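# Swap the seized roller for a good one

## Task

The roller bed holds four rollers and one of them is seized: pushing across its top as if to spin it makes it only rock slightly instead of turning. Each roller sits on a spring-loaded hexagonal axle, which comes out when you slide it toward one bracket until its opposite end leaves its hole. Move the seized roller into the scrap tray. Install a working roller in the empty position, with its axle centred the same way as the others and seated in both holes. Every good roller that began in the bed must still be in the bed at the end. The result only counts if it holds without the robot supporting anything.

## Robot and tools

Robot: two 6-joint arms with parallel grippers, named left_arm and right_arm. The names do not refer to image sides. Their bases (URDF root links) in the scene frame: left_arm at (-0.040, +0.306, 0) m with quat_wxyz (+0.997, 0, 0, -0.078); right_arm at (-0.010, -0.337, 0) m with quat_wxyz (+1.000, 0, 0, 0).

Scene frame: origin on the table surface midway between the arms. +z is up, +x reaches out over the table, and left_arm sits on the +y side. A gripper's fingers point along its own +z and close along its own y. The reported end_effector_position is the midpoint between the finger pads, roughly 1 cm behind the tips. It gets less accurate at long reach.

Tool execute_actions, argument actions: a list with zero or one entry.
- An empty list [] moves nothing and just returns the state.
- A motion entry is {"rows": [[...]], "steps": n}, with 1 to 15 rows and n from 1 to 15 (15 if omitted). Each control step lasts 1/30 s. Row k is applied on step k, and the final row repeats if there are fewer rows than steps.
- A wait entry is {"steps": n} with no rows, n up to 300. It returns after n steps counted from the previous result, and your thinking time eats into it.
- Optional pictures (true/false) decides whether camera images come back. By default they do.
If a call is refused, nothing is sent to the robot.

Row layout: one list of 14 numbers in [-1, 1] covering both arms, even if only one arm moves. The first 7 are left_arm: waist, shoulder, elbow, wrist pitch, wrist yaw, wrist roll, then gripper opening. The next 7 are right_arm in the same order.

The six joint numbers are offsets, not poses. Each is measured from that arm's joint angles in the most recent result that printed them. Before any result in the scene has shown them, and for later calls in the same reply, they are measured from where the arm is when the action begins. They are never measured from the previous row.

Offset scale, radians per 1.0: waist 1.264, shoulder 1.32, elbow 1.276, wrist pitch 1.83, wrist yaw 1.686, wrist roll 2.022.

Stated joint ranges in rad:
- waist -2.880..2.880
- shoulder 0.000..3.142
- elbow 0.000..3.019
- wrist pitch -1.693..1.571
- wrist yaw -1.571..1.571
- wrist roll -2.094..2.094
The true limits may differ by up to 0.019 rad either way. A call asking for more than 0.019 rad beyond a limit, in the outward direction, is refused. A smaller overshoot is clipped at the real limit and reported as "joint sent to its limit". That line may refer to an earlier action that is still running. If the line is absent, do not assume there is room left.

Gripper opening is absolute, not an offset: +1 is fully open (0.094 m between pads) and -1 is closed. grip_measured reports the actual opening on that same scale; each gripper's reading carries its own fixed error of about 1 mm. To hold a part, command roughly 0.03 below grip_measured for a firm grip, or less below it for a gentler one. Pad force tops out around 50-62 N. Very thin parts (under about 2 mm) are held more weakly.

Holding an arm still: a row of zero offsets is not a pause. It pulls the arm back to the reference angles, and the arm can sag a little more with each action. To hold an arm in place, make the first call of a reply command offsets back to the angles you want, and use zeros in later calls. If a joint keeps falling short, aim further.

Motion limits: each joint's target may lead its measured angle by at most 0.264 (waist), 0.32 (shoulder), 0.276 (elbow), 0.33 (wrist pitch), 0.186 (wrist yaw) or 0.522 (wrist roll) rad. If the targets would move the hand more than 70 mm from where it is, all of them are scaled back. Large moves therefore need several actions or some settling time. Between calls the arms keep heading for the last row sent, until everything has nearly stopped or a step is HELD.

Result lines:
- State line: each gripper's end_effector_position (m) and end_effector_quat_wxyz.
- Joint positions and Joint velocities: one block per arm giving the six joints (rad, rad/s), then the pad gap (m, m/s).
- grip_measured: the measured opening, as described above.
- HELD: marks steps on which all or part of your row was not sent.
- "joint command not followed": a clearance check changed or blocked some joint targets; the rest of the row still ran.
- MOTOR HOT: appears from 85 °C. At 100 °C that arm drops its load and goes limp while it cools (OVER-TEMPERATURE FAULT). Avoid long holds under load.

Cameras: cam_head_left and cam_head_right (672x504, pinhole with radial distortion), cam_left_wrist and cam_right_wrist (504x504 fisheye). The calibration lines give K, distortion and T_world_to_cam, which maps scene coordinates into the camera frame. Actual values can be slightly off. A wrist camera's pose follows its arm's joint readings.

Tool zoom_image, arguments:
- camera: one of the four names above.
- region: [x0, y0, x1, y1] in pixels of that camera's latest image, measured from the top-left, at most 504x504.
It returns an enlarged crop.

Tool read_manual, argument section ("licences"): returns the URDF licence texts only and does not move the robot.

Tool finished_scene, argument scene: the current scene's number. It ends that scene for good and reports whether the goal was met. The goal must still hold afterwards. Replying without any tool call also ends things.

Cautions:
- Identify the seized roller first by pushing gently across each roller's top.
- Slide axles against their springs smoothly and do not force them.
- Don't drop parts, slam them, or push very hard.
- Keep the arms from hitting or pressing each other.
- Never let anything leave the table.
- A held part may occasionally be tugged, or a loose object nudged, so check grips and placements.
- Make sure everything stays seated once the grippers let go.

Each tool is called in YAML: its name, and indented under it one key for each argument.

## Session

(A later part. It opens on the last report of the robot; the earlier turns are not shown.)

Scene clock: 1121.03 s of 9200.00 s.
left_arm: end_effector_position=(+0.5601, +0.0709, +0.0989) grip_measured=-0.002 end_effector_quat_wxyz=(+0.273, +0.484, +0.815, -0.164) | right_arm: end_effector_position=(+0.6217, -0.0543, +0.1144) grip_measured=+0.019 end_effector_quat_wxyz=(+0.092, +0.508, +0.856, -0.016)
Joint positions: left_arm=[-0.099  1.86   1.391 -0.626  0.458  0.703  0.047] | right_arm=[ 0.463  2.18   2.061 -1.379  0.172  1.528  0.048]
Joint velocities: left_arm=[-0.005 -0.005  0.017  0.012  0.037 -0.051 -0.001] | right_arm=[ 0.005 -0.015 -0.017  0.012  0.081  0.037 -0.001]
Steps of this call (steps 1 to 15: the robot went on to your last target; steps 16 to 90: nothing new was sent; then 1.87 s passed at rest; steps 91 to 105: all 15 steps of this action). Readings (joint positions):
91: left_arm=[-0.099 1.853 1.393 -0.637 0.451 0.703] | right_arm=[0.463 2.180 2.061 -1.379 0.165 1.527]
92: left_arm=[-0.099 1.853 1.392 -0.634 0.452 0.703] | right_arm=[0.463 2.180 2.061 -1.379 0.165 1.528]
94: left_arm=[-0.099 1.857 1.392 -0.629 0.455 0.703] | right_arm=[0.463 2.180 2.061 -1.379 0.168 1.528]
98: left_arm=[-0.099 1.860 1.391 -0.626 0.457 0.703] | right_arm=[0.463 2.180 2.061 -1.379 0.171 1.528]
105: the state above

execute_actions:
  actions:
    - {"rows":[[0.01,-0.012,0,0.005,0.002,0.007,-0.04,0.01,-0.025,0.04,0,0,0.007,-0.04],[0.012,-0.015,-0.005,0.006,0.003,0.008,-0.04,0.013,-0.024,0.04,0,0,0.008,-0.04],[0.014,-0.018,-0.01,0.007,0.004,0.01,-0.04,0.015,-0.023,0.04,0,0,0.01,-0.04],[0.016,-0.021,-0.015,0.008,0.004,0.011,-0.04,0.018,-0.022,0.04,0,0,0.011,-0.04],[0.018,-0.023,-0.02,0.009,0.005,0.012,-0.04,0.02,-0.021,0.04,0,0,0.013,-0.04],[0.02,-0.026,-0.024,0.01,0.006,0.013,-0.04,0.023,-0.02,0.04,0,0,0.014,-0.04],[0.022,-0.029,-0.029,0.011,0.006,0.015,-0.04,0.025,-0.019,0.04,0,0,0.016,-0.04],[0.024,-0.032,-0.034,0.012,0.007,0.016,-0.04,0.028,-0.018,0.04,0,0,0.017,-0.04],[0.025,-0.034,-0.039,0.013,0.008,0.017,-0.04,0.03,-0.017,0.04,0,0,0.019,-0.04],[0.027,-0.037,-0.043,0.014,0.008,0.018,-0.04,0.033,-0.017,0.04,0,0,0.02,-0.04]],"steps":15}
  pictures: false

execute_actions:
  actions:
    - {"steps":6}

zoom_image:
  camera: "cam_head_left"
  region: [270, 170, 350, 230]

Scene clock: 1139.53 s of 9200.00 s.
left_arm: end_effector_position=(+0.5499, +0.0899, +0.0971) grip_measured=-0.002 end_effector_quat_wxyz=(+0.276, +0.480, +0.816, -0.163) | right_arm: end_effector_position=(+0.6121, -0.0340, +0.1119) grip_measured=+0.019 end_effector_quat_wxyz=(+0.091, +0.505, +0.858, -0.015)
Joint positions: left_arm=[-0.07   1.827  1.335 -0.606  0.469  0.721  0.047] | right_arm=[ 0.496  2.184  2.061 -1.379  0.172  1.553  0.048]
Joint velocities: left_arm=[-0.024 -0.005 -0.007  0.027  0.066 -0.022  0.   ] | right_arm=[-0.005 -0.005  0.007 -0.012 -0.125  0.022  0.   ]
Steps of this call (steps 1 to 15: the robot went on to your last target; steps 16 to 90: nothing new was sent; then 15.00 s passed at rest; steps 91 to 105: all 15 steps of this action). Readings (joint positions):
91: left_arm=[-0.099 1.859 1.391 -0.624 0.458 0.703] | right_arm=[0.463 2.180 2.061 -1.379 0.170 1.529]
92: left_arm=[-0.098 1.859 1.390 -0.623 0.460 0.703] | right_arm=[0.463 2.180 2.061 -1.379 0.169 1.530]
94: left_arm=[-0.096 1.856 1.385 -0.619 0.461 0.705] | right_arm=[0.465 2.180 2.061 -1.379 0.167 1.532]
98: left_arm=[-0.086 1.843 1.363 -0.611 0.464 0.709] | right_arm=[0.476 2.181 2.061 -1.379 0.167 1.538]
105: the state above

Scene clock: 1139.73 s of 9200.00 s.
left_arm: end_effector_position=(+0.5500, +0.0898, +0.0972) grip_measured=-0.002 end_effector_quat_wxyz=(+0.277, +0.480, +0.816, -0.163) | right_arm: end_effector_position=(+0.6122, -0.0340, +0.1119) grip_measured=+0.019 end_effector_quat_wxyz=(+0.091, +0.505, +0.858, -0.015)
Joint positions: left_arm=[-0.07   1.827  1.335 -0.605  0.469  0.721  0.047] | right_arm=[ 0.496  2.184  2.061 -1.379  0.172  1.553  0.048]
Joint velocities: left_arm=[-0.015 -0.015 -0.007 -0.012  0.037 -0.022 -0.001] | right_arm=[-0.005 -0.005 -0.017  0.002  0.051 -0.007 -0.001]
Steps of this call (steps 1 to 6: the robot went on to your last target). Readings (joint positions):
1: left_arm=[-0.070 1.827 1.335 -0.605 0.469 0.721] | right_arm=[0.496 2.184 2.061 -1.379 0.172 1.553]
2: left_arm=[-0.070 1.827 1.335 -0.605 0.469 0.721] | right_arm=[0.496 2.184 2.061 -1.379 0.172 1.553]
4: left_arm=[-0.070 1.827 1.335 -0.605 0.469 0.721] | right_arm=[0.496 2.184 2.061 -1.379 0.172 1.553]
6: the state above
camera_calibration (this result's frames):
cam_left_wrist: T_world_to_cam=[[-0.882333, -0.47058, -0.00653962, 0.52874], [-0.470299, 0.882154, -0.0249707, 0.185894], [0.0175197, -0.0189569, -0.999667, 0.216639], [0, 0, 0, 1]] pos_world=[0.550155, 0.088934, 0.224667]
cam_right_wrist: T_world_to_cam=[[-0.871717, -0.484802, -0.0712541, 0.521694], [-0.467107, 0.778203, 0.419775, 0.272315], [-0.148058, 0.399209, -0.904827, 0.326565], [0, 0, 0, 1]] pos_world=[0.63032, -0.0893661, 0.218346]

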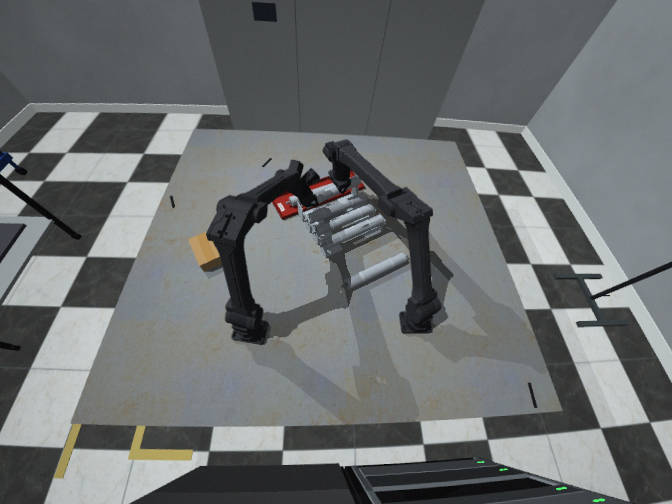

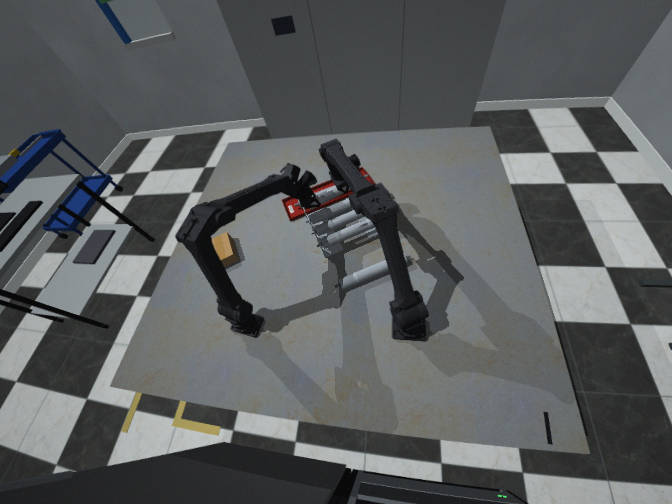

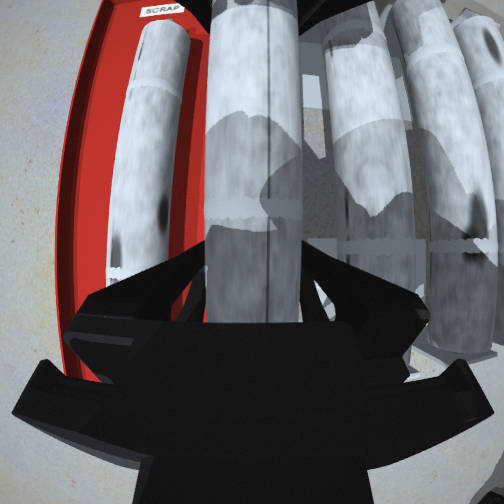

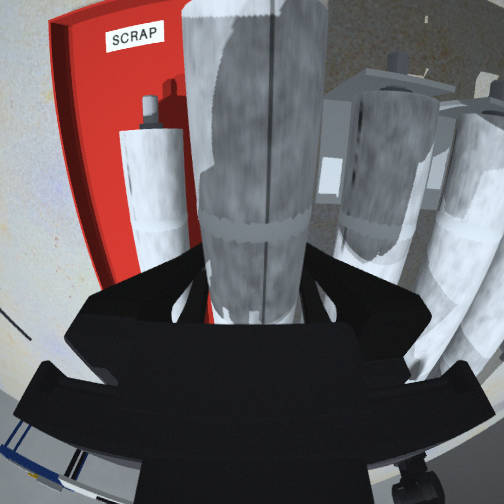

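Region (270, 170, 350, 230) of cam_head_left's 672x504 image, scaled by 6.300, with more detail than that image has; it fills the top 378 rows of this view, and the rest is white.

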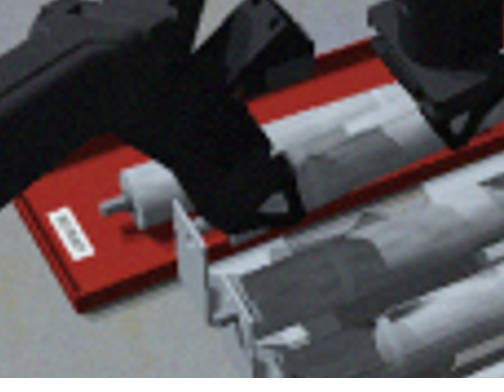

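execute_actions:
  actions:
    - {"rows":[[0,0,-0.007,0,0,0,-0.04,0.005,-0.02,0.04,-0.009,0,0,-0.04]],"steps":12}
  pictures: false

Scene clock: 1157.50 s of 9200.00 s.
left_arm: end_effector_position=(+0.5494, +0.0898, +0.0967) grip_measured=-0.002 end_effector_quat_wxyz=(+0.276, +0.480, +0.816, -0.164) | right_arm: end_effector_position=(+0.6114, -0.0344, +0.1118) grip_measured=+0.019 end_effector_quat_wxyz=(+0.090, +0.505, +0.858, -0.016)
Joint positions: left_arm=[-0.07   1.827  1.334 -0.605  0.471  0.721  0.047] | right_arm=[ 0.496  2.184  2.061 -1.383  0.172  1.554  0.048]
Joint velocities: left_arm=[-0.015 -0.015 -0.002  0.002 -0.007  0.037 -0.   ] | right_arm=[-0.015 -0.005 -0.022 -0.007 -0.007 -0.007 -0.   ]
Steps of this call (steps 1 to 15: the robot went on to your last target; steps 16 to 90: nothing new was sent; then 14.37 s passed at rest; steps 91 to 102: all 12 steps of this action). Readings (joint positions):
91: left_arm=[-0.070 1.827 1.335 -0.605 0.469 0.721] | right_arm=[0.496 2.184 2.061 -1.381 0.172 1.553]
92: left_arm=[-0.070 1.827 1.334 -0.605 0.470 0.721] | right_arm=[0.496 2.184 2.061 -1.382 0.172 1.554]
94: left_arm=[-0.070 1.827 1.334 -0.605 0.471 0.721] | right_arm=[0.496 2.184 2.061 -1.383 0.172 1.554]
98: left_arm=[-0.070 1.827 1.334 -0.605 0.471 0.721] | right_arm=[0.496 2.184 2.061 -1.383 0.172 1.554]
102: the state above

Slide −u ~8 mm with a downward bias.

execute_actions:
  actions:
    - {"rows":[[0.008,-0.01,-0.01,0.005,0.002,0.007,-0.04,0.01,-0.018,0.04,0,0,0.007,-0.04],[0.01,-0.013,-0.015,0.006,0.003,0.008,-0.04,0.013,-0.017,0.04,0,0,0.008,-0.04],[0.012,-0.016,-0.021,0.007,0.004,0.01,-0.04,0.016,-0.016,0.04,0,0,0.01,-0.04],[0.014,-0.019,-0.027,0.008,0.004,0.011,-0.04,0.019,-0.015,0.04,0,0,0.011,-0.04]],"steps":15}

zoom_image:
  camera: "cam_head_left"
  region: [280, 160, 380, 235]

Scene clock: 1163.63 s of 9200.00 s.
left_arm: end_effector_position=(+0.5482, +0.0905, +0.0958) grip_measured=-0.002 end_effector_quat_wxyz=(+0.283, +0.480, +0.814, -0.165) | right_arm: end_effector_position=(+0.6110, -0.0335, +0.1118) grip_measured=+0.019 end_effector_quat_wxyz=(+0.090, +0.505, +0.858, -0.016)
Joint positions: left_arm=[-0.068  1.821  1.318 -0.582  0.477  0.721  0.047] | right_arm=[ 0.497  2.184  2.061 -1.383  0.172  1.556  0.048]
Joint velocities: left_arm=[-0.015  0.005  0.002  0.002  0.007 -0.022 -0.002] | right_arm=[-0.005 -0.015 -0.012 -0.012  0.022  0.095 -0.001]
Steps of this call (steps 1 to 15: the robot went on to your last target; steps 16 to 90: nothing new was sent; then 2.63 s passed at rest; steps 91 to 105: all 15 steps of this action). Readings (joint positions):
91: left_arm=[-0.070 1.827 1.333 -0.603 0.472 0.721] | right_arm=[0.496 2.184 2.061 -1.383 0.172 1.554]
92: left_arm=[-0.070 1.826 1.331 -0.600 0.473 0.721] | right_arm=[0.496 2.184 2.061 -1.383 0.172 1.555]
94: left_arm=[-0.069 1.824 1.324 -0.591 0.476 0.721] | right_arm=[0.496 2.184 2.061 -1.383 0.172 1.555]
98: left_arm=[-0.068 1.821 1.318 -0.583 0.477 0.721] | right_arm=[0.497 2.184 2.061 -1.383 0.172 1.555]
105: the state above
camera_calibration (this result's frames):
cam_left_wrist: T_world_to_cam=[[-0.882918, -0.469416, -0.0102324, 0.527996], [-0.468769, 0.882521, -0.037583, 0.184797], [0.0266724, -0.028386, -0.999241, 0.211079], [0, 0, 0, 1]] pos_world=[0.547174, 0.0907541, 0.223267]
cam_right_wrist: T_world_to_cam=[[-0.872259, -0.484262, -0.0682215, 0.520926], [-0.465389, 0.779093, 0.420033, 0.270303], [-0.150255, 0.398127, -0.904941, 0.327437], [0, 0, 0, 1]] pos_world=[0.629378, -0.088688, 0.218313]

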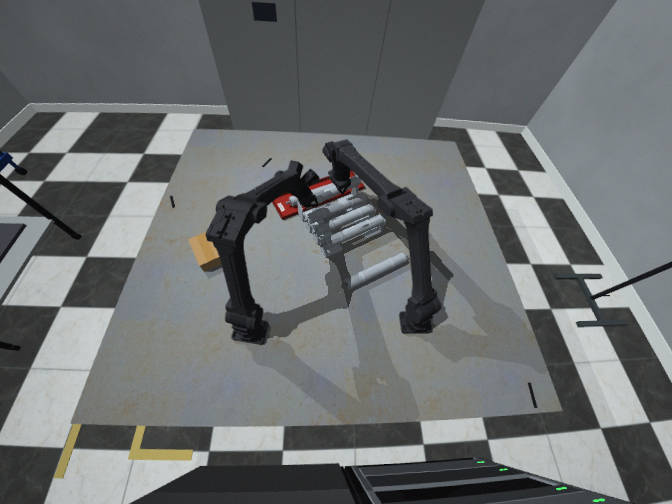

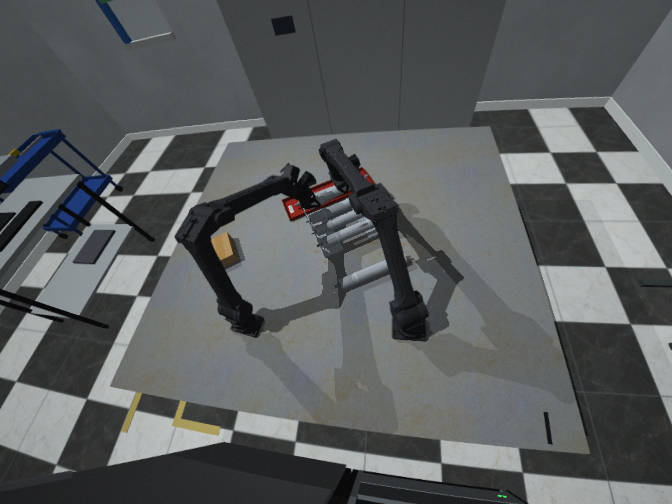

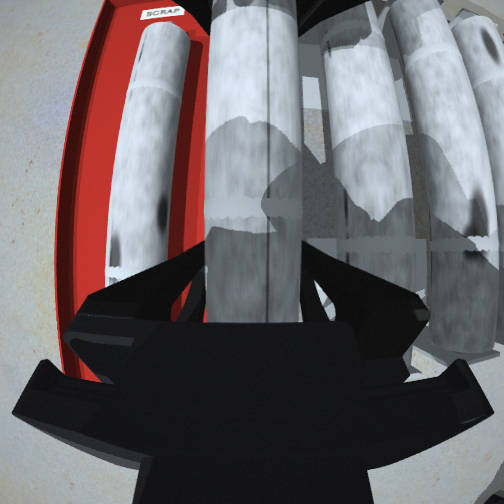

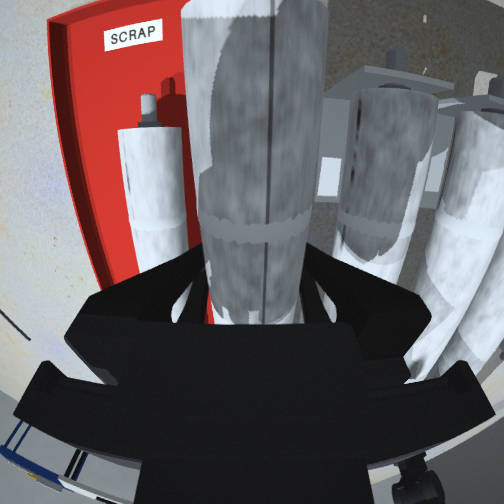

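Region (280, 160, 380, 235) of cam_head_left's 672x504 image, scaled by 5.040, with more detail than that image has; it fills the top 378 rows of this view, and the rest is white.

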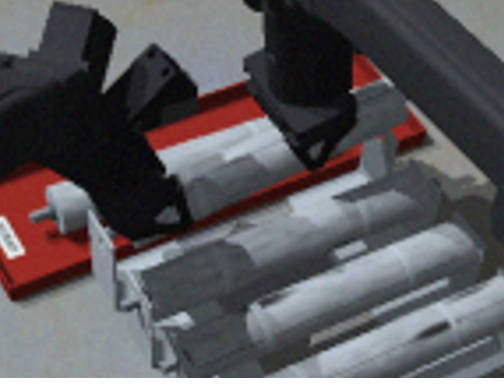

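execute_actions:
  actions:
    - {"rows":[[0.008,0.01,-0.003,0,0,0,-0.04,0.016,-0.01,0.04,0,0,0,-0.04],[0.008,0.016,-0.003,0,0,0,-0.04,0.016,-0.01,0.04,0,0,0,-0.04],[0.008,0.022,-0.003,0,0,0,-0.04,0.016,-0.01,0.04,0,0,0,-0.04]],"steps":15}
  pictures: false

Scene clock: 1174.67 s of 9200.00 s.
left_arm: end_effector_position=(+0.5487, +0.0901, +0.0960) grip_measured=-0.002 end_effector_quat_wxyz=(+0.284, +0.479, +0.814, -0.166) | right_arm: end_effector_position=(+0.6111, -0.0337, +0.1116) grip_measured=+0.019 end_effector_quat_wxyz=(+0.091, +0.505, +0.858, -0.017)
Joint positions: left_arm=[-0.068  1.822  1.318 -0.579  0.479  0.718  0.047] | right_arm=[ 0.497  2.184  2.061 -1.383  0.173  1.556  0.048]
Joint velocities: left_arm=[-0.005 -0.005 -0.032  0.027 -0.037 -0.022  0.001] | right_arm=[ 0.005 -0.005  0.007 -0.002  0.081 -0.037  0.001]
Steps of this call (steps 1 to 15: the robot went on to your last target; steps 16 to 90: nothing new was sent; then 7.53 s passed at rest; steps 91 to 105: all 15 steps of this action). Readings (joint positions):
91: left_arm=[-0.068 1.821 1.318 -0.581 0.477 0.719] | right_arm=[0.497 2.184 2.061 -1.383 0.172 1.556]
92: left_arm=[-0.068 1.821 1.318 -0.580 0.478 0.718] | right_arm=[0.497 2.184 2.061 -1.383 0.172 1.556]
94: left_arm=[-0.068 1.822 1.318 -0.579 0.479 0.718] | right_arm=[0.497 2.184 2.061 -1.383 0.173 1.556]
98: left_arm=[-0.068 1.822 1.318 -0.579 0.479 0.718] | right_arm=[0.497 2.184 2.061 -1.383 0.173 1.556]
105: the state above

execute_actions:
  actions:
    - {"rows":[[0.015,-0.015,0,-0.005,-0.005,0,-0.04,0.02,-0.035,0.05,0,-0.005,0,-0.04],[0.02,-0.022,-0.005,-0.005,-0.005,0,-0.04,0.027,-0.04,0.05,0,-0.01,0,-0.04],[0.024,-0.028,-0.012,-0.005,-0.005,0,-0.04,0.033,-0.04,0.05,0,-0.01,0,-0.04]],"steps":15}
  pictures: false

Scene clock: 1183.20 s of 9200.00 s.
left_arm: end_effector_position=(+0.5466, +0.0943, +0.0959) grip_measured=-0.002 end_effector_quat_wxyz=(+0.283, +0.476, +0.816, -0.165) | right_arm: end_effector_position=(+0.6088, -0.0292, +0.1114) grip_measured=+0.019 end_effector_quat_wxyz=(+0.088, +0.503, +0.860, -0.015)
Joint positions: left_arm=[-0.062  1.815  1.309 -0.579  0.479  0.718  0.047] | right_arm=[ 0.503  2.184  2.061 -1.383  0.166  1.555  0.048]
Joint velocities: left_arm=[-0.005  0.015  0.002 -0.012  0.022 -0.095  0.   ] | right_arm=[-0.005 -0.005  0.017  0.007  0.066 -0.051  0.001]
Steps of this call (steps 1 to 15: the robot went on to your last target; steps 16 to 90: nothing new was sent; then 5.03 s passed at rest; steps 91 to 105: all 15 steps of this action). Readings (joint positions):
91: left_arm=[-0.068 1.822 1.318 -0.579 0.479 0.718] | right_arm=[0.497 2.184 2.061 -1.383 0.173 1.556]
92: left_arm=[-0.068 1.821 1.318 -0.579 0.479 0.718] | right_arm=[0.497 2.184 2.061 -1.383 0.170 1.555]
94: left_arm=[-0.066 1.819 1.316 -0.579 0.479 0.718] | right_arm=[0.498 2.184 2.061 -1.383 0.166 1.555]
98: left_arm=[-0.063 1.815 1.309 -0.579 0.479 0.718] | right_arm=[0.502 2.184 2.061 -1.383 0.166 1.555]
105: the state above

execute_actions:
  actions:
    - {"rows":[[0.026,-0.028,-0.016,-0.003,-0.003,0.008,-0.04,0.036,-0.035,0.05,0,-0.005,0.01,-0.04]],"steps":15}

zoom_image:
  camera: "cam_head_left"
  region: [280, 160, 380, 235]

Scene clock: 1190.27 s of 9200.00 s.
left_arm: end_effector_position=(+0.5433, +0.1000, +0.0948) grip_measured=-0.002 end_effector_quat_wxyz=(+0.282, +0.476, +0.817, -0.164) | right_arm: end_effector_position=(+0.6058, -0.0232, +0.1114) grip_measured=+0.019 end_effector_quat_wxyz=(+0.088, +0.502, +0.860, -0.014)
Joint positions: left_arm=[-0.054  1.806  1.294 -0.577  0.479  0.725  0.047] | right_arm=[ 0.513  2.184  2.061 -1.383  0.167  1.563  0.048]
Joint velocities: left_arm=[-0.005  0.005 -0.002  0.012  0.037  0.022 -0.   ] | right_arm=[-0.005 -0.005 -0.002  0.002  0.081  0.007  0.001]
Steps of this call (steps 1 to 15: the robot went on to your last target; steps 16 to 90: nothing new was sent; then 3.57 s passed at rest; steps 91 to 105: all 15 steps of this action). Readings (joint positions):
91: left_arm=[-0.062 1.814 1.307 -0.579 0.479 0.718] | right_arm=[0.503 2.184 2.061 -1.383 0.166 1.556]
92: left_arm=[-0.062 1.813 1.305 -0.578 0.479 0.719] | right_arm=[0.504 2.184 2.061 -1.383 0.166 1.557]
94: left_arm=[-0.059 1.810 1.300 -0.577 0.479 0.721] | right_arm=[0.508 2.184 2.061 -1.383 0.166 1.559]
98: left_arm=[-0.055 1.806 1.294 -0.577 0.479 0.724] | right_arm=[0.512 2.184 2.061 -1.383 0.167 1.563]
105: the state above
camera_calibration (this result's frames):
cam_left_wrist: T_world_to_cam=[[-0.878331, -0.477972, -0.00876442, 0.526345], [-0.477408, 0.877951, -0.0358185, 0.179016], [0.024815, -0.0272763, -0.99932, 0.211394], [0, 0, 0, 1]] pos_world=[0.542523, 0.100177, 0.222276]
cam_right_wrist: T_world_to_cam=[[-0.868264, -0.491267, -0.069093, 0.518884], [-0.471095, 0.772805, 0.425256, 0.262843], [-0.155518, 0.401784, -0.902432, 0.325216], [0, 0, 0, 1]] pos_world=[0.62493, -0.0788818, 0.217561]

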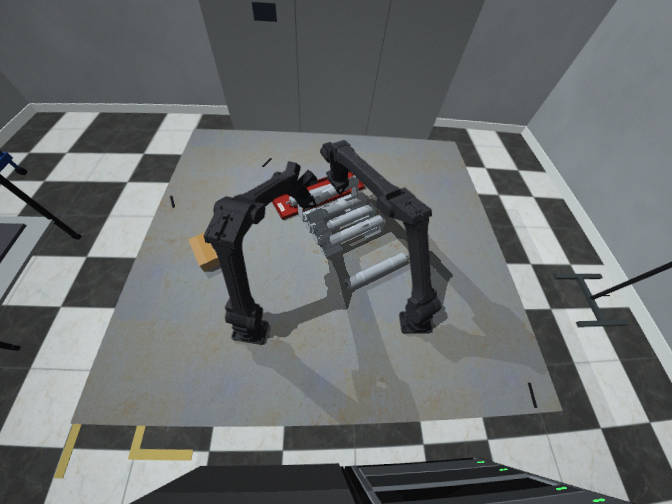

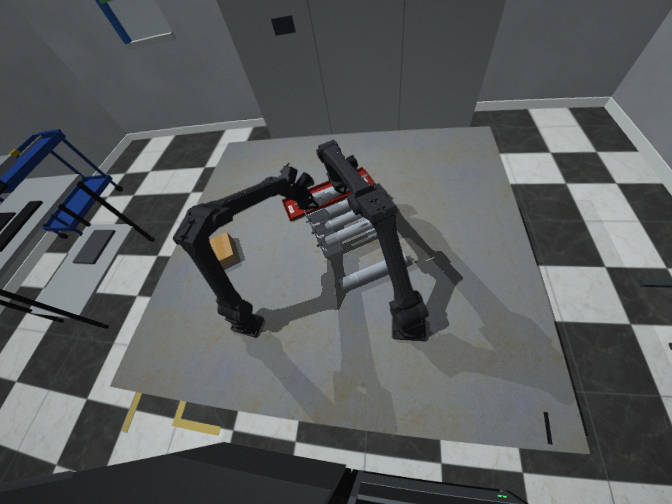

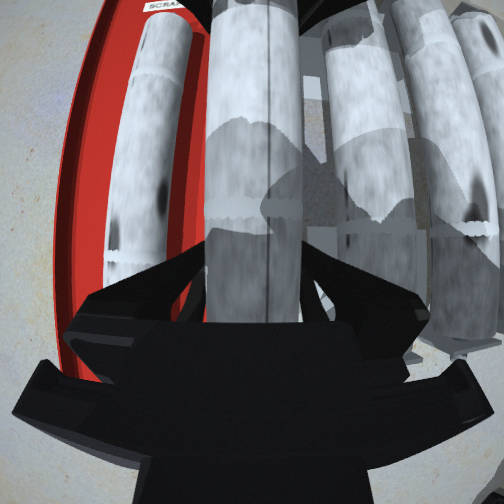

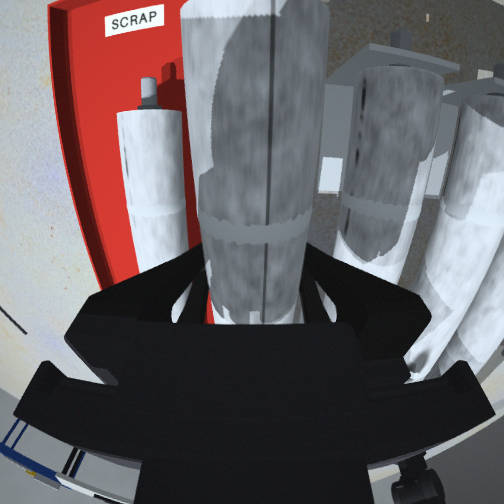

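Region (280, 160, 380, 235) of cam_head_left's 672x504 image, scaled by 5.040, with more detail than that image has; it fills the top 378 rows of this view, and the rest is white.

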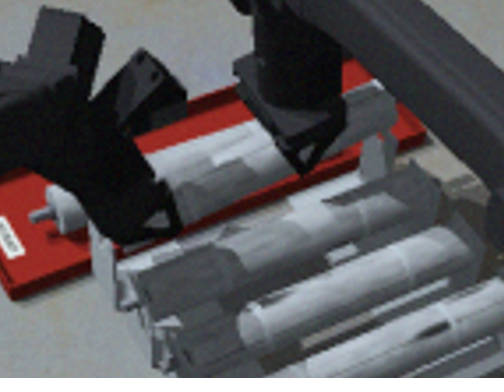

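execute_actions:
  actions:
    - {"rows":[[0.026,-0.028,-0.016,-0.003,-0.003,0.008,-0.04,0.036,-0.022,0.05,0,-0.005,0.012,-0.04]],"steps":15}

zoom_image:
  camera: "cam_head_right"
  region: [280, 165, 380, 240]

Scene clock: 1196.67 s of 9200.00 s.
left_arm: end_effector_position=(+0.5400, +0.1054, +0.0941) grip_measured=-0.002 end_effector_quat_wxyz=(+0.282, +0.475, +0.817, -0.163) | right_arm: end_effector_position=(+0.6030, -0.0177, +0.1112) grip_measured=+0.019 end_effector_quat_wxyz=(+0.089, +0.501, +0.861, -0.014)
Joint positions: left_arm=[-0.047  1.797  1.279 -0.576  0.48   0.731  0.047] | right_arm=[ 0.522  2.184  2.061 -1.383  0.167  1.57   0.048]
Joint velocities: left_arm=[-0.015 -0.005 -0.002 -0.012  0.051  0.007  0.   ] | right_arm=[-0.015 -0.015 -0.012  0.007 -0.007  0.022  0.001]
Steps of this call (steps 1 to 15: the robot went on to your last target; steps 16 to 90: nothing new was sent; then 2.90 s passed at rest; steps 91 to 105: all 15 steps of this action). Readings (joint positions):
91: left_arm=[-0.054 1.805 1.292 -0.577 0.479 0.725] | right_arm=[0.513 2.184 2.061 -1.383 0.167 1.564]
92: left_arm=[-0.054 1.804 1.290 -0.576 0.479 0.725] | right_arm=[0.514 2.184 2.061 -1.383 0.167 1.564]
94: left_arm=[-0.051 1.801 1.286 -0.576 0.479 0.726] | right_arm=[0.517 2.184 2.061 -1.383 0.167 1.565]
98: left_arm=[-0.047 1.797 1.279 -0.576 0.480 0.730] | right_arm=[0.522 2.184 2.061 -1.383 0.167 1.570]
105: the state above
camera_calibration (this result's frames):
cam_left_wrist: T_world_to_cam=[[-0.877007, -0.480389, -0.00924161, 0.525563], [-0.479856, 0.876687, -0.0340379, 0.174002], [0.0244534, -0.0254168, -0.999378, 0.210947], [0, 0, 0, 1]] pos_world=[0.539259, 0.105291, 0.221595]
cam_right_wrist: T_world_to_cam=[[-0.867233, -0.492969, -0.0699142, 0.51855], [-0.472985, 0.771809, 0.424966, 0.258502], [-0.155535, 0.401613, -0.902505, 0.322366], [0, 0, 0, 1]] pos_world=[0.622111, -0.0733516, 0.217336]

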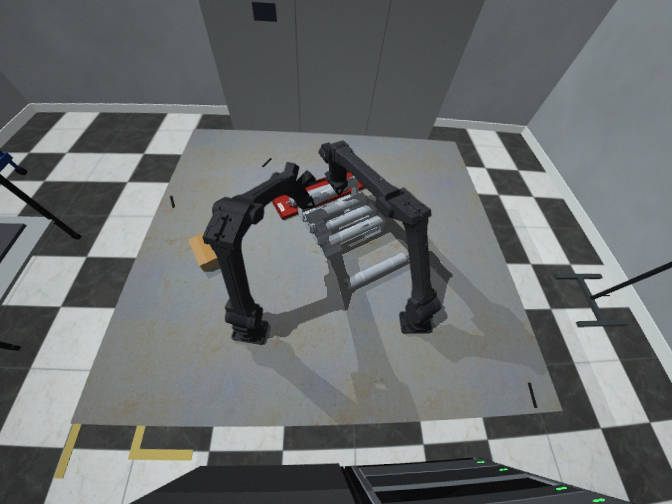

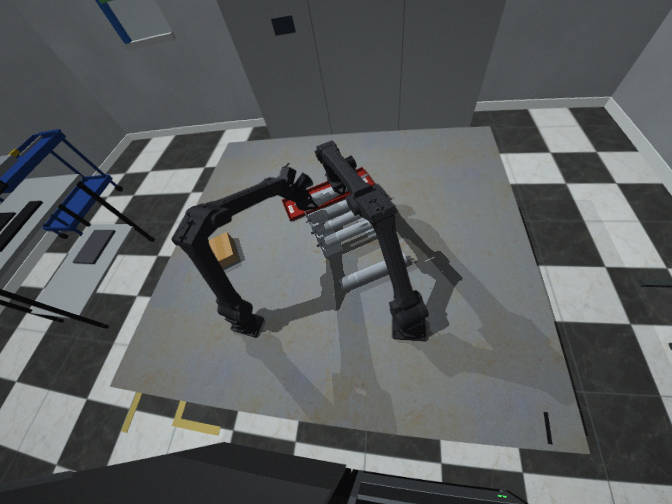

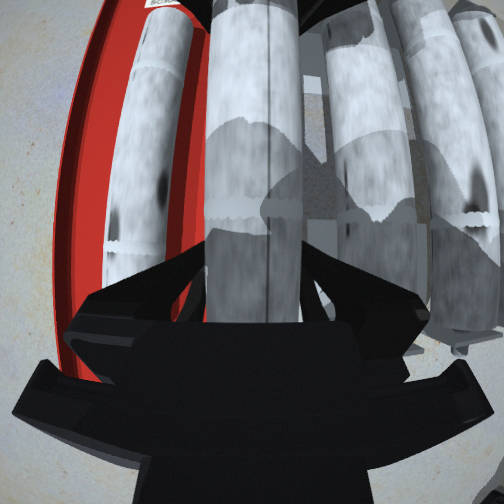

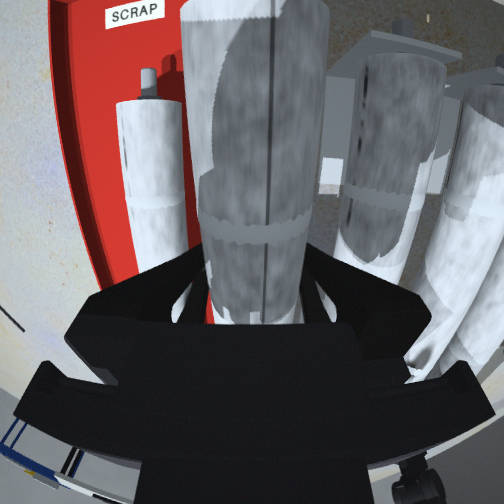

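Region (280, 165, 380, 240) of cam_head_right's 672x504 image, scaled by 5.040, with more detail than that image has; it fills the top 378 rows of this view, and the rest is white.

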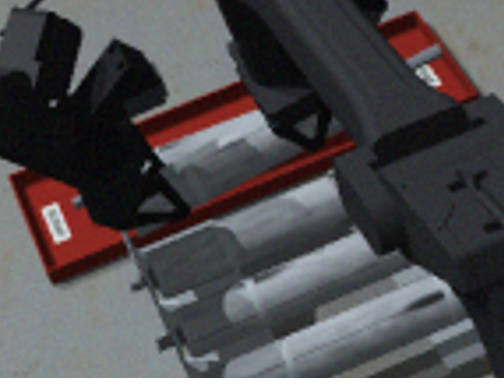

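execute_actions:
  actions:
    - {"rows":[[0.018,-0.015,0,-0.003,-0.003,0,-0.04,0.027,-0.015,0.04,0,-0.01,0,-0.04],[0.018,-0.01,0,-0.003,-0.003,0,-0.04,0.025,-0.01,0.04,0,-0.02,0,-0.04],[0.018,-0.005,0,-0.003,-0.003,0,-0.04,0.022,-0.005,0.04,0,-0.03,0,-0.04],[0.018,-0.005,0,-0.003,-0.003,0,-0.04,0.018,0,0.04,0,-0.04,0,-0.04]],"steps":15}
  pictures: false

Scene clock: 1205.20 s of 9200.00 s.
left_arm: end_effector_position=(+0.5394, +0.1064, +0.0929) grip_measured=-0.002 end_effector_quat_wxyz=(+0.281, +0.474, +0.818, -0.163) | right_arm: end_effector_position=(+0.6018, -0.0165, +0.1020) grip_measured=+0.019 end_effector_quat_wxyz=(+0.068, +0.502, +0.862, -0.009)
Joint positions: left_arm=[-0.045  1.798  1.277 -0.576  0.48   0.731  0.047] | right_arm=[ 0.514  2.197  2.061 -1.383  0.126  1.565  0.048]
Joint velocities: left_arm=[-0.015  0.015 -0.002  0.002 -0.007 -0.051 -0.001] | right_arm=[-0.005 -0.024 -0.027 -0.022  0.066 -0.066 -0.001]
Steps of this call (steps 1 to 15: the robot went on to your last target; steps 16 to 90: nothing new was sent; then 5.03 s passed at rest; steps 91 to 105: all 15 steps of this action). Readings (joint positions):
91: left_arm=[-0.047 1.797 1.279 -0.576 0.480 0.731] | right_arm=[0.522 2.185 2.061 -1.383 0.167 1.570]
92: left_arm=[-0.047 1.797 1.279 -0.576 0.480 0.731] | right_arm=[0.522 2.186 2.061 -1.383 0.162 1.570]
94: left_arm=[-0.045 1.797 1.277 -0.576 0.481 0.731] | right_arm=[0.519 2.189 2.061 -1.383 0.146 1.569]
98: left_arm=[-0.045 1.798 1.277 -0.576 0.480 0.731] | right_arm=[0.514 2.197 2.061 -1.383 0.126 1.566]
105: the state above

execute_actions:
  actions:
    - {"rows":[[0.012,0.015,0,-0.003,-0.003,0,-0.04,0.018,-0.012,0.04,0,-0.01,0,-0.04],[0.012,0.022,0,-0.003,-0.003,0,-0.04,0.018,-0.012,0.04,0,-0.01,0,-0.04],[0.012,0.03,0,-0.003,-0.003,0,-0.04,0.018,-0.012,0.04,0,-0.01,0,-0.04]],"steps":15}

zoom_image:
  camera: "cam_head_right"
  region: [280, 165, 380, 240]

Scene clock: 1214.10 s of 9200.00 s.
left_arm: end_effector_position=(+0.5389, +0.1062, +0.0880) grip_measured=-0.002 end_effector_quat_wxyz=(+0.277, +0.474, +0.819, -0.166) | right_arm: end_effector_position=(+0.6019, -0.0168, +0.0997) grip_measured=+0.019 end_effector_quat_wxyz=(+0.068, +0.502, +0.862, -0.011)
Joint positions: left_arm=[-0.045  1.806  1.277 -0.576  0.482  0.731  0.047] | right_arm=[ 0.514  2.2    2.061 -1.383  0.128  1.565  0.048]
Joint velocities: left_arm=[ 0.005 -0.005  0.012 -0.007  0.066 -0.051 -0.001] | right_arm=[-0.015 -0.024 -0.032 -0.002 -0.037  0.051  0.001]
Steps of this call (steps 1 to 15: the robot went on to your last target; steps 16 to 90: nothing new was sent; then 5.40 s passed at rest; steps 91 to 105: all 15 steps of this action). Readings (joint positions):
91: left_arm=[-0.045 1.799 1.277 -0.576 0.480 0.731] | right_arm=[0.514 2.197 2.061 -1.383 0.128 1.565]
92: left_arm=[-0.045 1.800 1.277 -0.576 0.480 0.731] | right_arm=[0.514 2.197 2.061 -1.383 0.128 1.565]
94: left_arm=[-0.045 1.802 1.277 -0.576 0.481 0.731] | right_arm=[0.514 2.197 2.061 -1.383 0.128 1.565]
98: left_arm=[-0.045 1.805 1.277 -0.576 0.482 0.731] | right_arm=[0.514 2.199 2.061 -1.383 0.128 1.565]
105: the state above
camera_calibration (this result's frames):
cam_left_wrist: T_world_to_cam=[[-0.876822, -0.480814, 0.00109308, 0.523983], [-0.480653, 0.876465, -0.0279433, 0.172477], [0.0124775, -0.0250267, -0.999609, 0.211319], [0, 0, 0, 1]] pos_world=[0.539705, 0.106057, 0.215483]
cam_right_wrist: T_world_to_cam=[[-0.869534, -0.49097, -0.0534808, 0.516997], [-0.457863, 0.760798, 0.459944, 0.249351], [-0.185131, 0.424424, -0.886336, 0.328087], [0, 0, 0, 1]] pos_world=[0.624454, -0.0751236, 0.203758]

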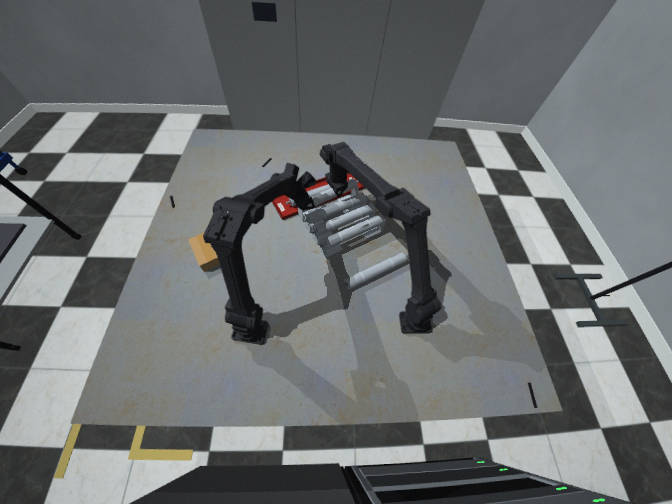

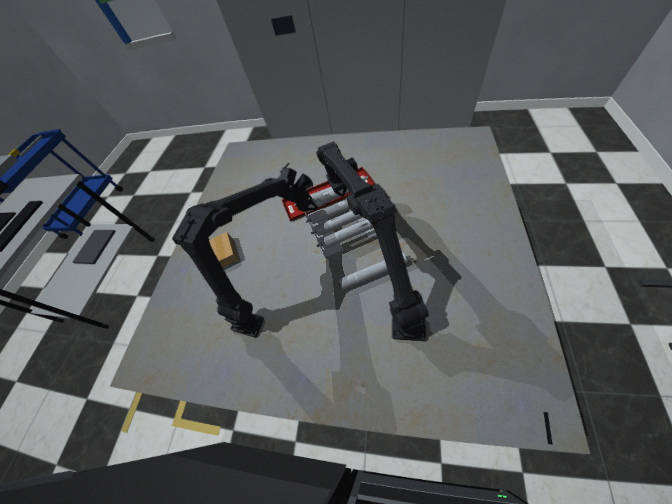

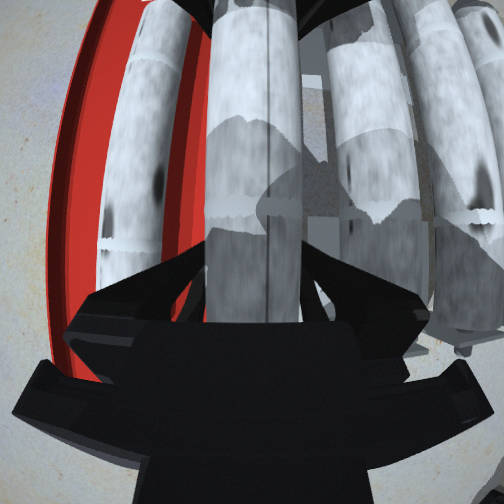

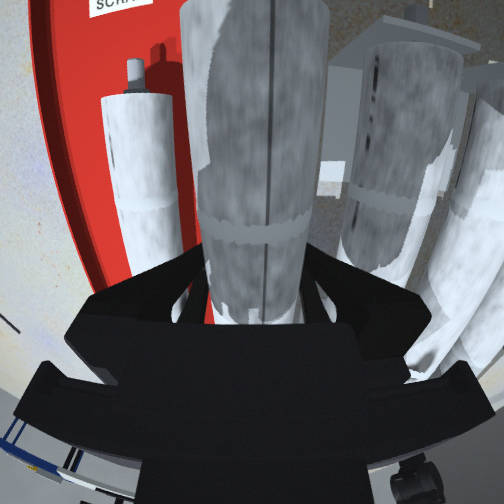

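Region (280, 165, 380, 240) of cam_head_right's 672x504 image, scaled by 5.040, with more detail than that image has; it fills the top 378 rows of this view, and the rest is white.

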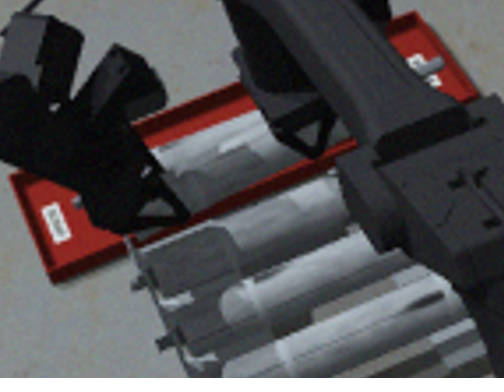

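execute_actions:
  actions: []

zoom_image:
  camera: "cam_head_right"
  region: [200,130,400,280]

Scene clock: 1239.13 s of 9200.00 s.
left_arm: end_effector_position=(+0.5389, +0.1062, +0.0880) grip_measured=-0.002 end_effector_quat_wxyz=(+0.277, +0.474, +0.819, -0.166) | right_arm: end_effector_position=(+0.6019, -0.0168, +0.0997) grip_measured=+0.019 end_effector_quat_wxyz=(+0.068, +0.502, +0.862, -0.011)
Joint positions: left_arm=[-0.045  1.806  1.277 -0.576  0.482  0.731  0.047] | right_arm=[ 0.514  2.2    2.061 -1.383  0.128  1.565  0.048]
Joint velocities: left_arm=[-0.005 -0.005 -0.007 -0.002 -0.007 -0.051 -0.001] | right_arm=[ 0.005 -0.005  0.002  0.007  0.007  0.081 -0.002]
Steps of this call (steps 1 to 15: the robot went on to your last target; steps 16 to 90: nothing new was sent; then 22.03 s passed at rest). Readings (joint positions):
1: left_arm=[-0.045 1.806 1.277 -0.576 0.482 0.731] | right_arm=[0.514 2.200 2.061 -1.383 0.128 1.565]
2: left_arm=[-0.045 1.806 1.277 -0.576 0.482 0.731] | right_arm=[0.514 2.200 2.061 -1.383 0.128 1.565]
4: left_arm=[-0.045 1.806 1.277 -0.576 0.482 0.731] | right_arm=[0.514 2.200 2.061 -1.383 0.128 1.565]
8: left_arm=[-0.045 1.806 1.277 -0.576 0.482 0.731] | right_arm=[0.514 2.200 2.061 -1.383 0.128 1.565]
90: the state above
All arms were judged still, so your last target was given up. Only a new action makes them travel on or press farther. Fingers that are still opening or closing keep moving.
camera_calibration (this result's frames):
cam_left_wrist: T_world_to_cam=[[-0.876822, -0.480814, 0.00109308, 0.523983], [-0.480653, 0.876465, -0.0279433, 0.172477], [0.0124775, -0.0250267, -0.999609, 0.211319], [0, 0, 0, 1]] pos_world=[0.539705, 0.106057, 0.215483]
cam_right_wrist: T_world_to_cam=[[-0.869534, -0.49097, -0.0534808, 0.516997], [-0.457863, 0.760798, 0.459944, 0.249351], [-0.185131, 0.424424, -0.886336, 0.328087], [0, 0, 0, 1]] pos_world=[0.624454, -0.0751236, 0.203758]

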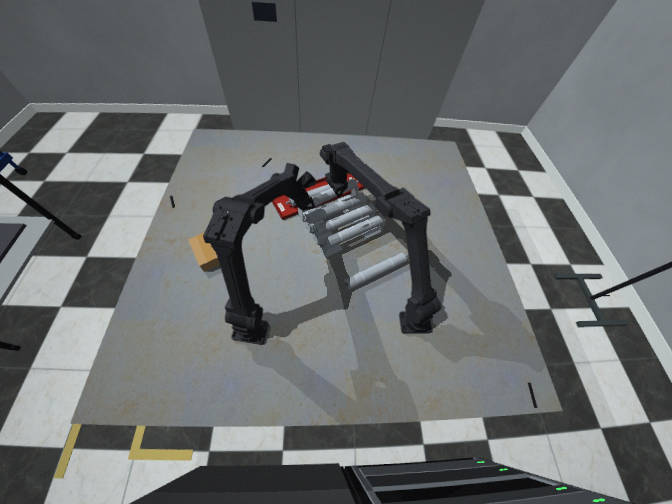

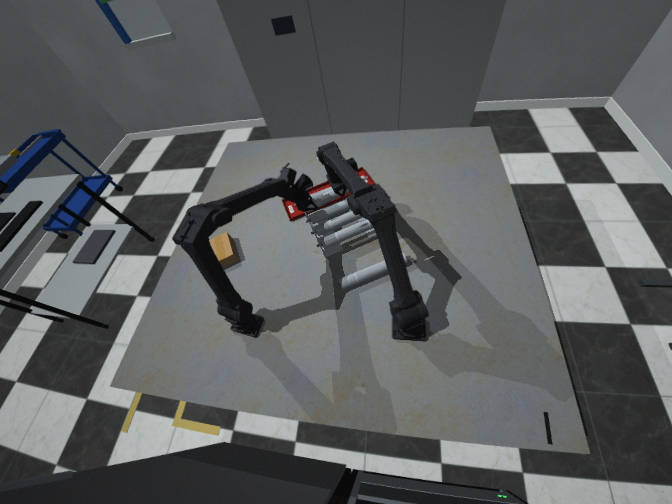

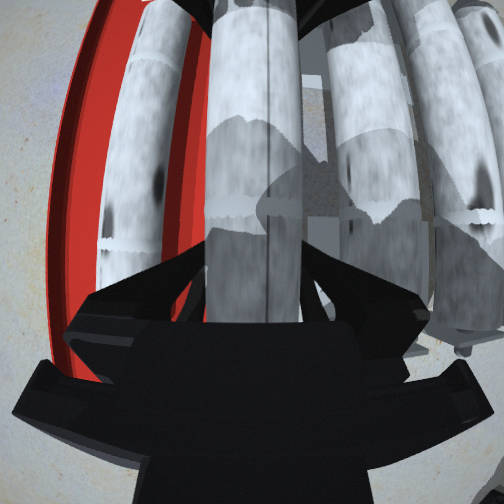

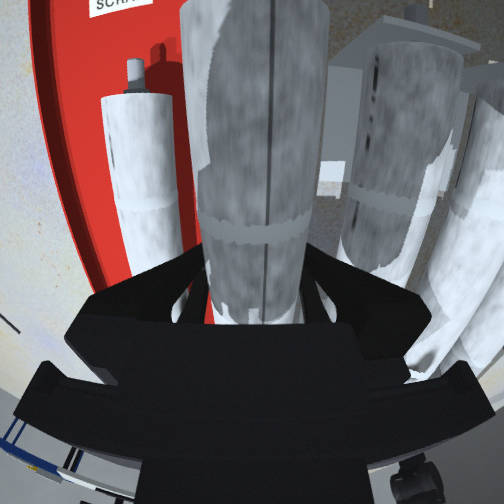

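Region (200, 130, 400, 280) of cam_head_right's 672x504 image, scaled by 2.520, with more detail than that image has; it fills the top 378 rows of this view, and the rest is white.

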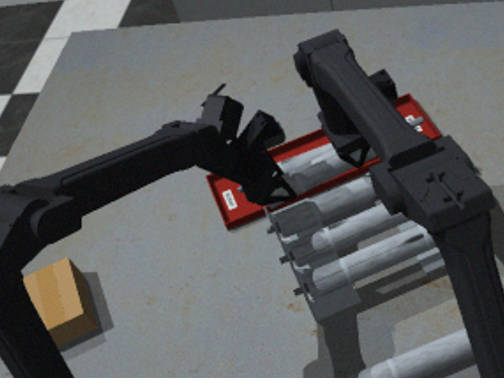

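execute_actions:
  actions:
    - {"rows":[[0,0,0.02,0,0,0,0.5,0.018,-0.012,0.04,0,-0.01,0,-0.04]],"steps":15}
  pictures: false

Scene clock: 1246.97 s of 9200.00 s.
left_arm: end_effector_position=(+0.5389, +0.1061, +0.0881) grip_measured=+0.498 end_effector_quat_wxyz=(+0.277, +0.474, +0.819, -0.166) | right_arm: end_effector_position=(+0.6045, -0.0222, +0.0975) grip_measured=+0.019 end_effector_quat_wxyz=(+0.068, +0.504, +0.861, -0.013)
Joint positions: left_arm=[-0.045  1.806  1.277 -0.576  0.483  0.731  0.07 ] | right_arm=[ 0.506  2.203  2.061 -1.383  0.13   1.562  0.048]
Joint velocities: left_arm=[-0.005 -0.024  0.012 -0.017 -0.051  0.007  0.001] | right_arm=[ 0.005  0.005 -0.007 -0.002  0.022  0.022  0.   ]
Steps of this call (steps 1 to 90: nothing new was sent; then 4.33 s passed at rest; steps 91 to 105: all 15 steps of this action). Readings (joint positions):
91: left_arm=[-0.045 1.806 1.277 -0.576 0.483 0.731] | right_arm=[0.514 2.200 2.061 -1.383 0.131 1.565]
92: left_arm=[-0.045 1.806 1.277 -0.576 0.483 0.731] | right_arm=[0.513 2.200 2.061 -1.383 0.133 1.565]
94: left_arm=[-0.045 1.806 1.277 -0.576 0.483 0.731] | right_arm=[0.510 2.202 2.061 -1.383 0.133 1.564]
98: left_arm=[-0.045 1.806 1.277 -0.576 0.483 0.731] | right_arm=[0.506 2.203 2.061 -1.383 0.130 1.562]
105: the state above

execute_actions:
  actions:
    - {"rows":[[0,-0.02,0.03,-0.025,0,0,0.5,0.02,-0.015,0.04,0,-0.01,0,-0.04],[0,-0.02,0.04,-0.035,0,0,0.5,0.02,-0.015,0.04,0,-0.01,0,-0.04],[0,-0.03,0.05,-0.045,0,0,0.5,0.02,-0.015,0.04,0,-0.01,0,-0.04],[0,-0.04,0.06,-0.055,0,0,0.5,0.02,-0.015,0.04,0,-0.01,0,-0.04],[0,-0.05,0.065,-0.065,0,0,0.5,0.02,-0.015,0.04,0,-0.01,0,-0.04],[0,-0.06,0.07,-0.075,0,0,0.5,0.02,-0.015,0.04,0,-0.01,0,-0.04],[0,-0.07,0.08,-0.085,0,0,0.5,0.02,-0.015,0.04,0,-0.01,0,-0.04],[0,-0.08,0.085,-0.095,0,0,0.5,0.02,-0.015,0.04,0,-0.01,0,-0.04],[0,-0.09,0.095,-0.11,0,0,0.5,0.02,-0.015,0.04,0,-0.01,0,-0.04]],"steps":15}
  pictures: false

execute_actions:
  actions:
    - {"steps":10}
  pictures: false

Scene clock: 1258.73 s of 9200.00 s.
left_arm: end_effector_position=(+0.5341, +0.1070, +0.1918) grip_measured=+0.498 end_effector_quat_wxyz=(+0.297, +0.476, +0.812, -0.159) | right_arm: end_effector_position=(+0.6045, -0.0222, +0.0975) grip_measured=+0.019 end_effector_quat_wxyz=(+0.068, +0.504, +0.861, -0.013)
Joint positions: left_arm=[-0.045  1.669  1.373 -0.763  0.483  0.731  0.07 ] | right_arm=[ 0.506  2.203  2.061 -1.383  0.13   1.562  0.048]
Joint velocities: left_arm=[-0.005 -0.239  0.11  -0.012 -0.051 -0.11   0.   ] | right_arm=[-0.005 -0.034  0.012 -0.007  0.007  0.007 -0.   ]
Steps of this call (steps 1 to 15: the robot went on to your last target; steps 16 to 90: nothing new was sent; then 8.27 s passed at rest; steps 91 to 105: all 15 steps of this action). Readings (joint positions):
91: left_arm=[-0.045 1.805 1.279 -0.584 0.483 0.731] | right_arm=[0.506 2.203 2.061 -1.383 0.130 1.562]
92: left_arm=[-0.045 1.804 1.280 -0.599 0.483 0.731] | right_arm=[0.506 2.203 2.061 -1.383 0.130 1.562]
94: left_arm=[-0.045 1.798 1.289 -0.635 0.483 0.731] | right_arm=[0.506 2.203 2.061 -1.383 0.130 1.562]
98: left_arm=[-0.045 1.764 1.319 -0.708 0.483 0.731] | right_arm=[0.506 2.203 2.061 -1.383 0.130 1.562]
105: the state above

Scene clock: 1259.07 s of 9200.00 s.
left_arm: end_effector_position=(+0.5341, +0.1070, +0.1981) grip_measured=+0.498 end_effector_quat_wxyz=(+0.301, +0.477, +0.811, -0.158) | right_arm: end_effector_position=(+0.6045, -0.0222, +0.0975) grip_measured=+0.019 end_effector_quat_wxyz=(+0.068, +0.504, +0.861, -0.013)
Joint positions: left_arm=[-0.045  1.661  1.378 -0.768  0.483  0.731  0.07 ] | right_arm=[ 0.506  2.203  2.061 -1.383  0.13   1.562  0.048]
Joint velocities: left_arm=[-0.015 -0.005  0.012 -0.002 -0.007 -0.066 -0.001] | right_arm=[ 0.005 -0.005  0.002 -0.032  0.022 -0.081  0.001]
Steps of this call (steps 1 to 10: the robot went on to your last target). Readings (joint positions):
1: left_arm=[-0.045 1.663 1.376 -0.763 0.483 0.731] | right_arm=[0.506 2.203 2.061 -1.383 0.130 1.562]
2: left_arm=[-0.045 1.660 1.377 -0.763 0.483 0.731] | right_arm=[0.506 2.203 2.061 -1.383 0.130 1.562]
4: left_arm=[-0.045 1.659 1.378 -0.764 0.483 0.731] | right_arm=[0.506 2.203 2.061 -1.383 0.130 1.562]
8: left_arm=[-0.045 1.661 1.378 -0.768 0.483 0.731] | right_arm=[0.506 2.203 2.061 -1.383 0.130 1.562]
10: the state above


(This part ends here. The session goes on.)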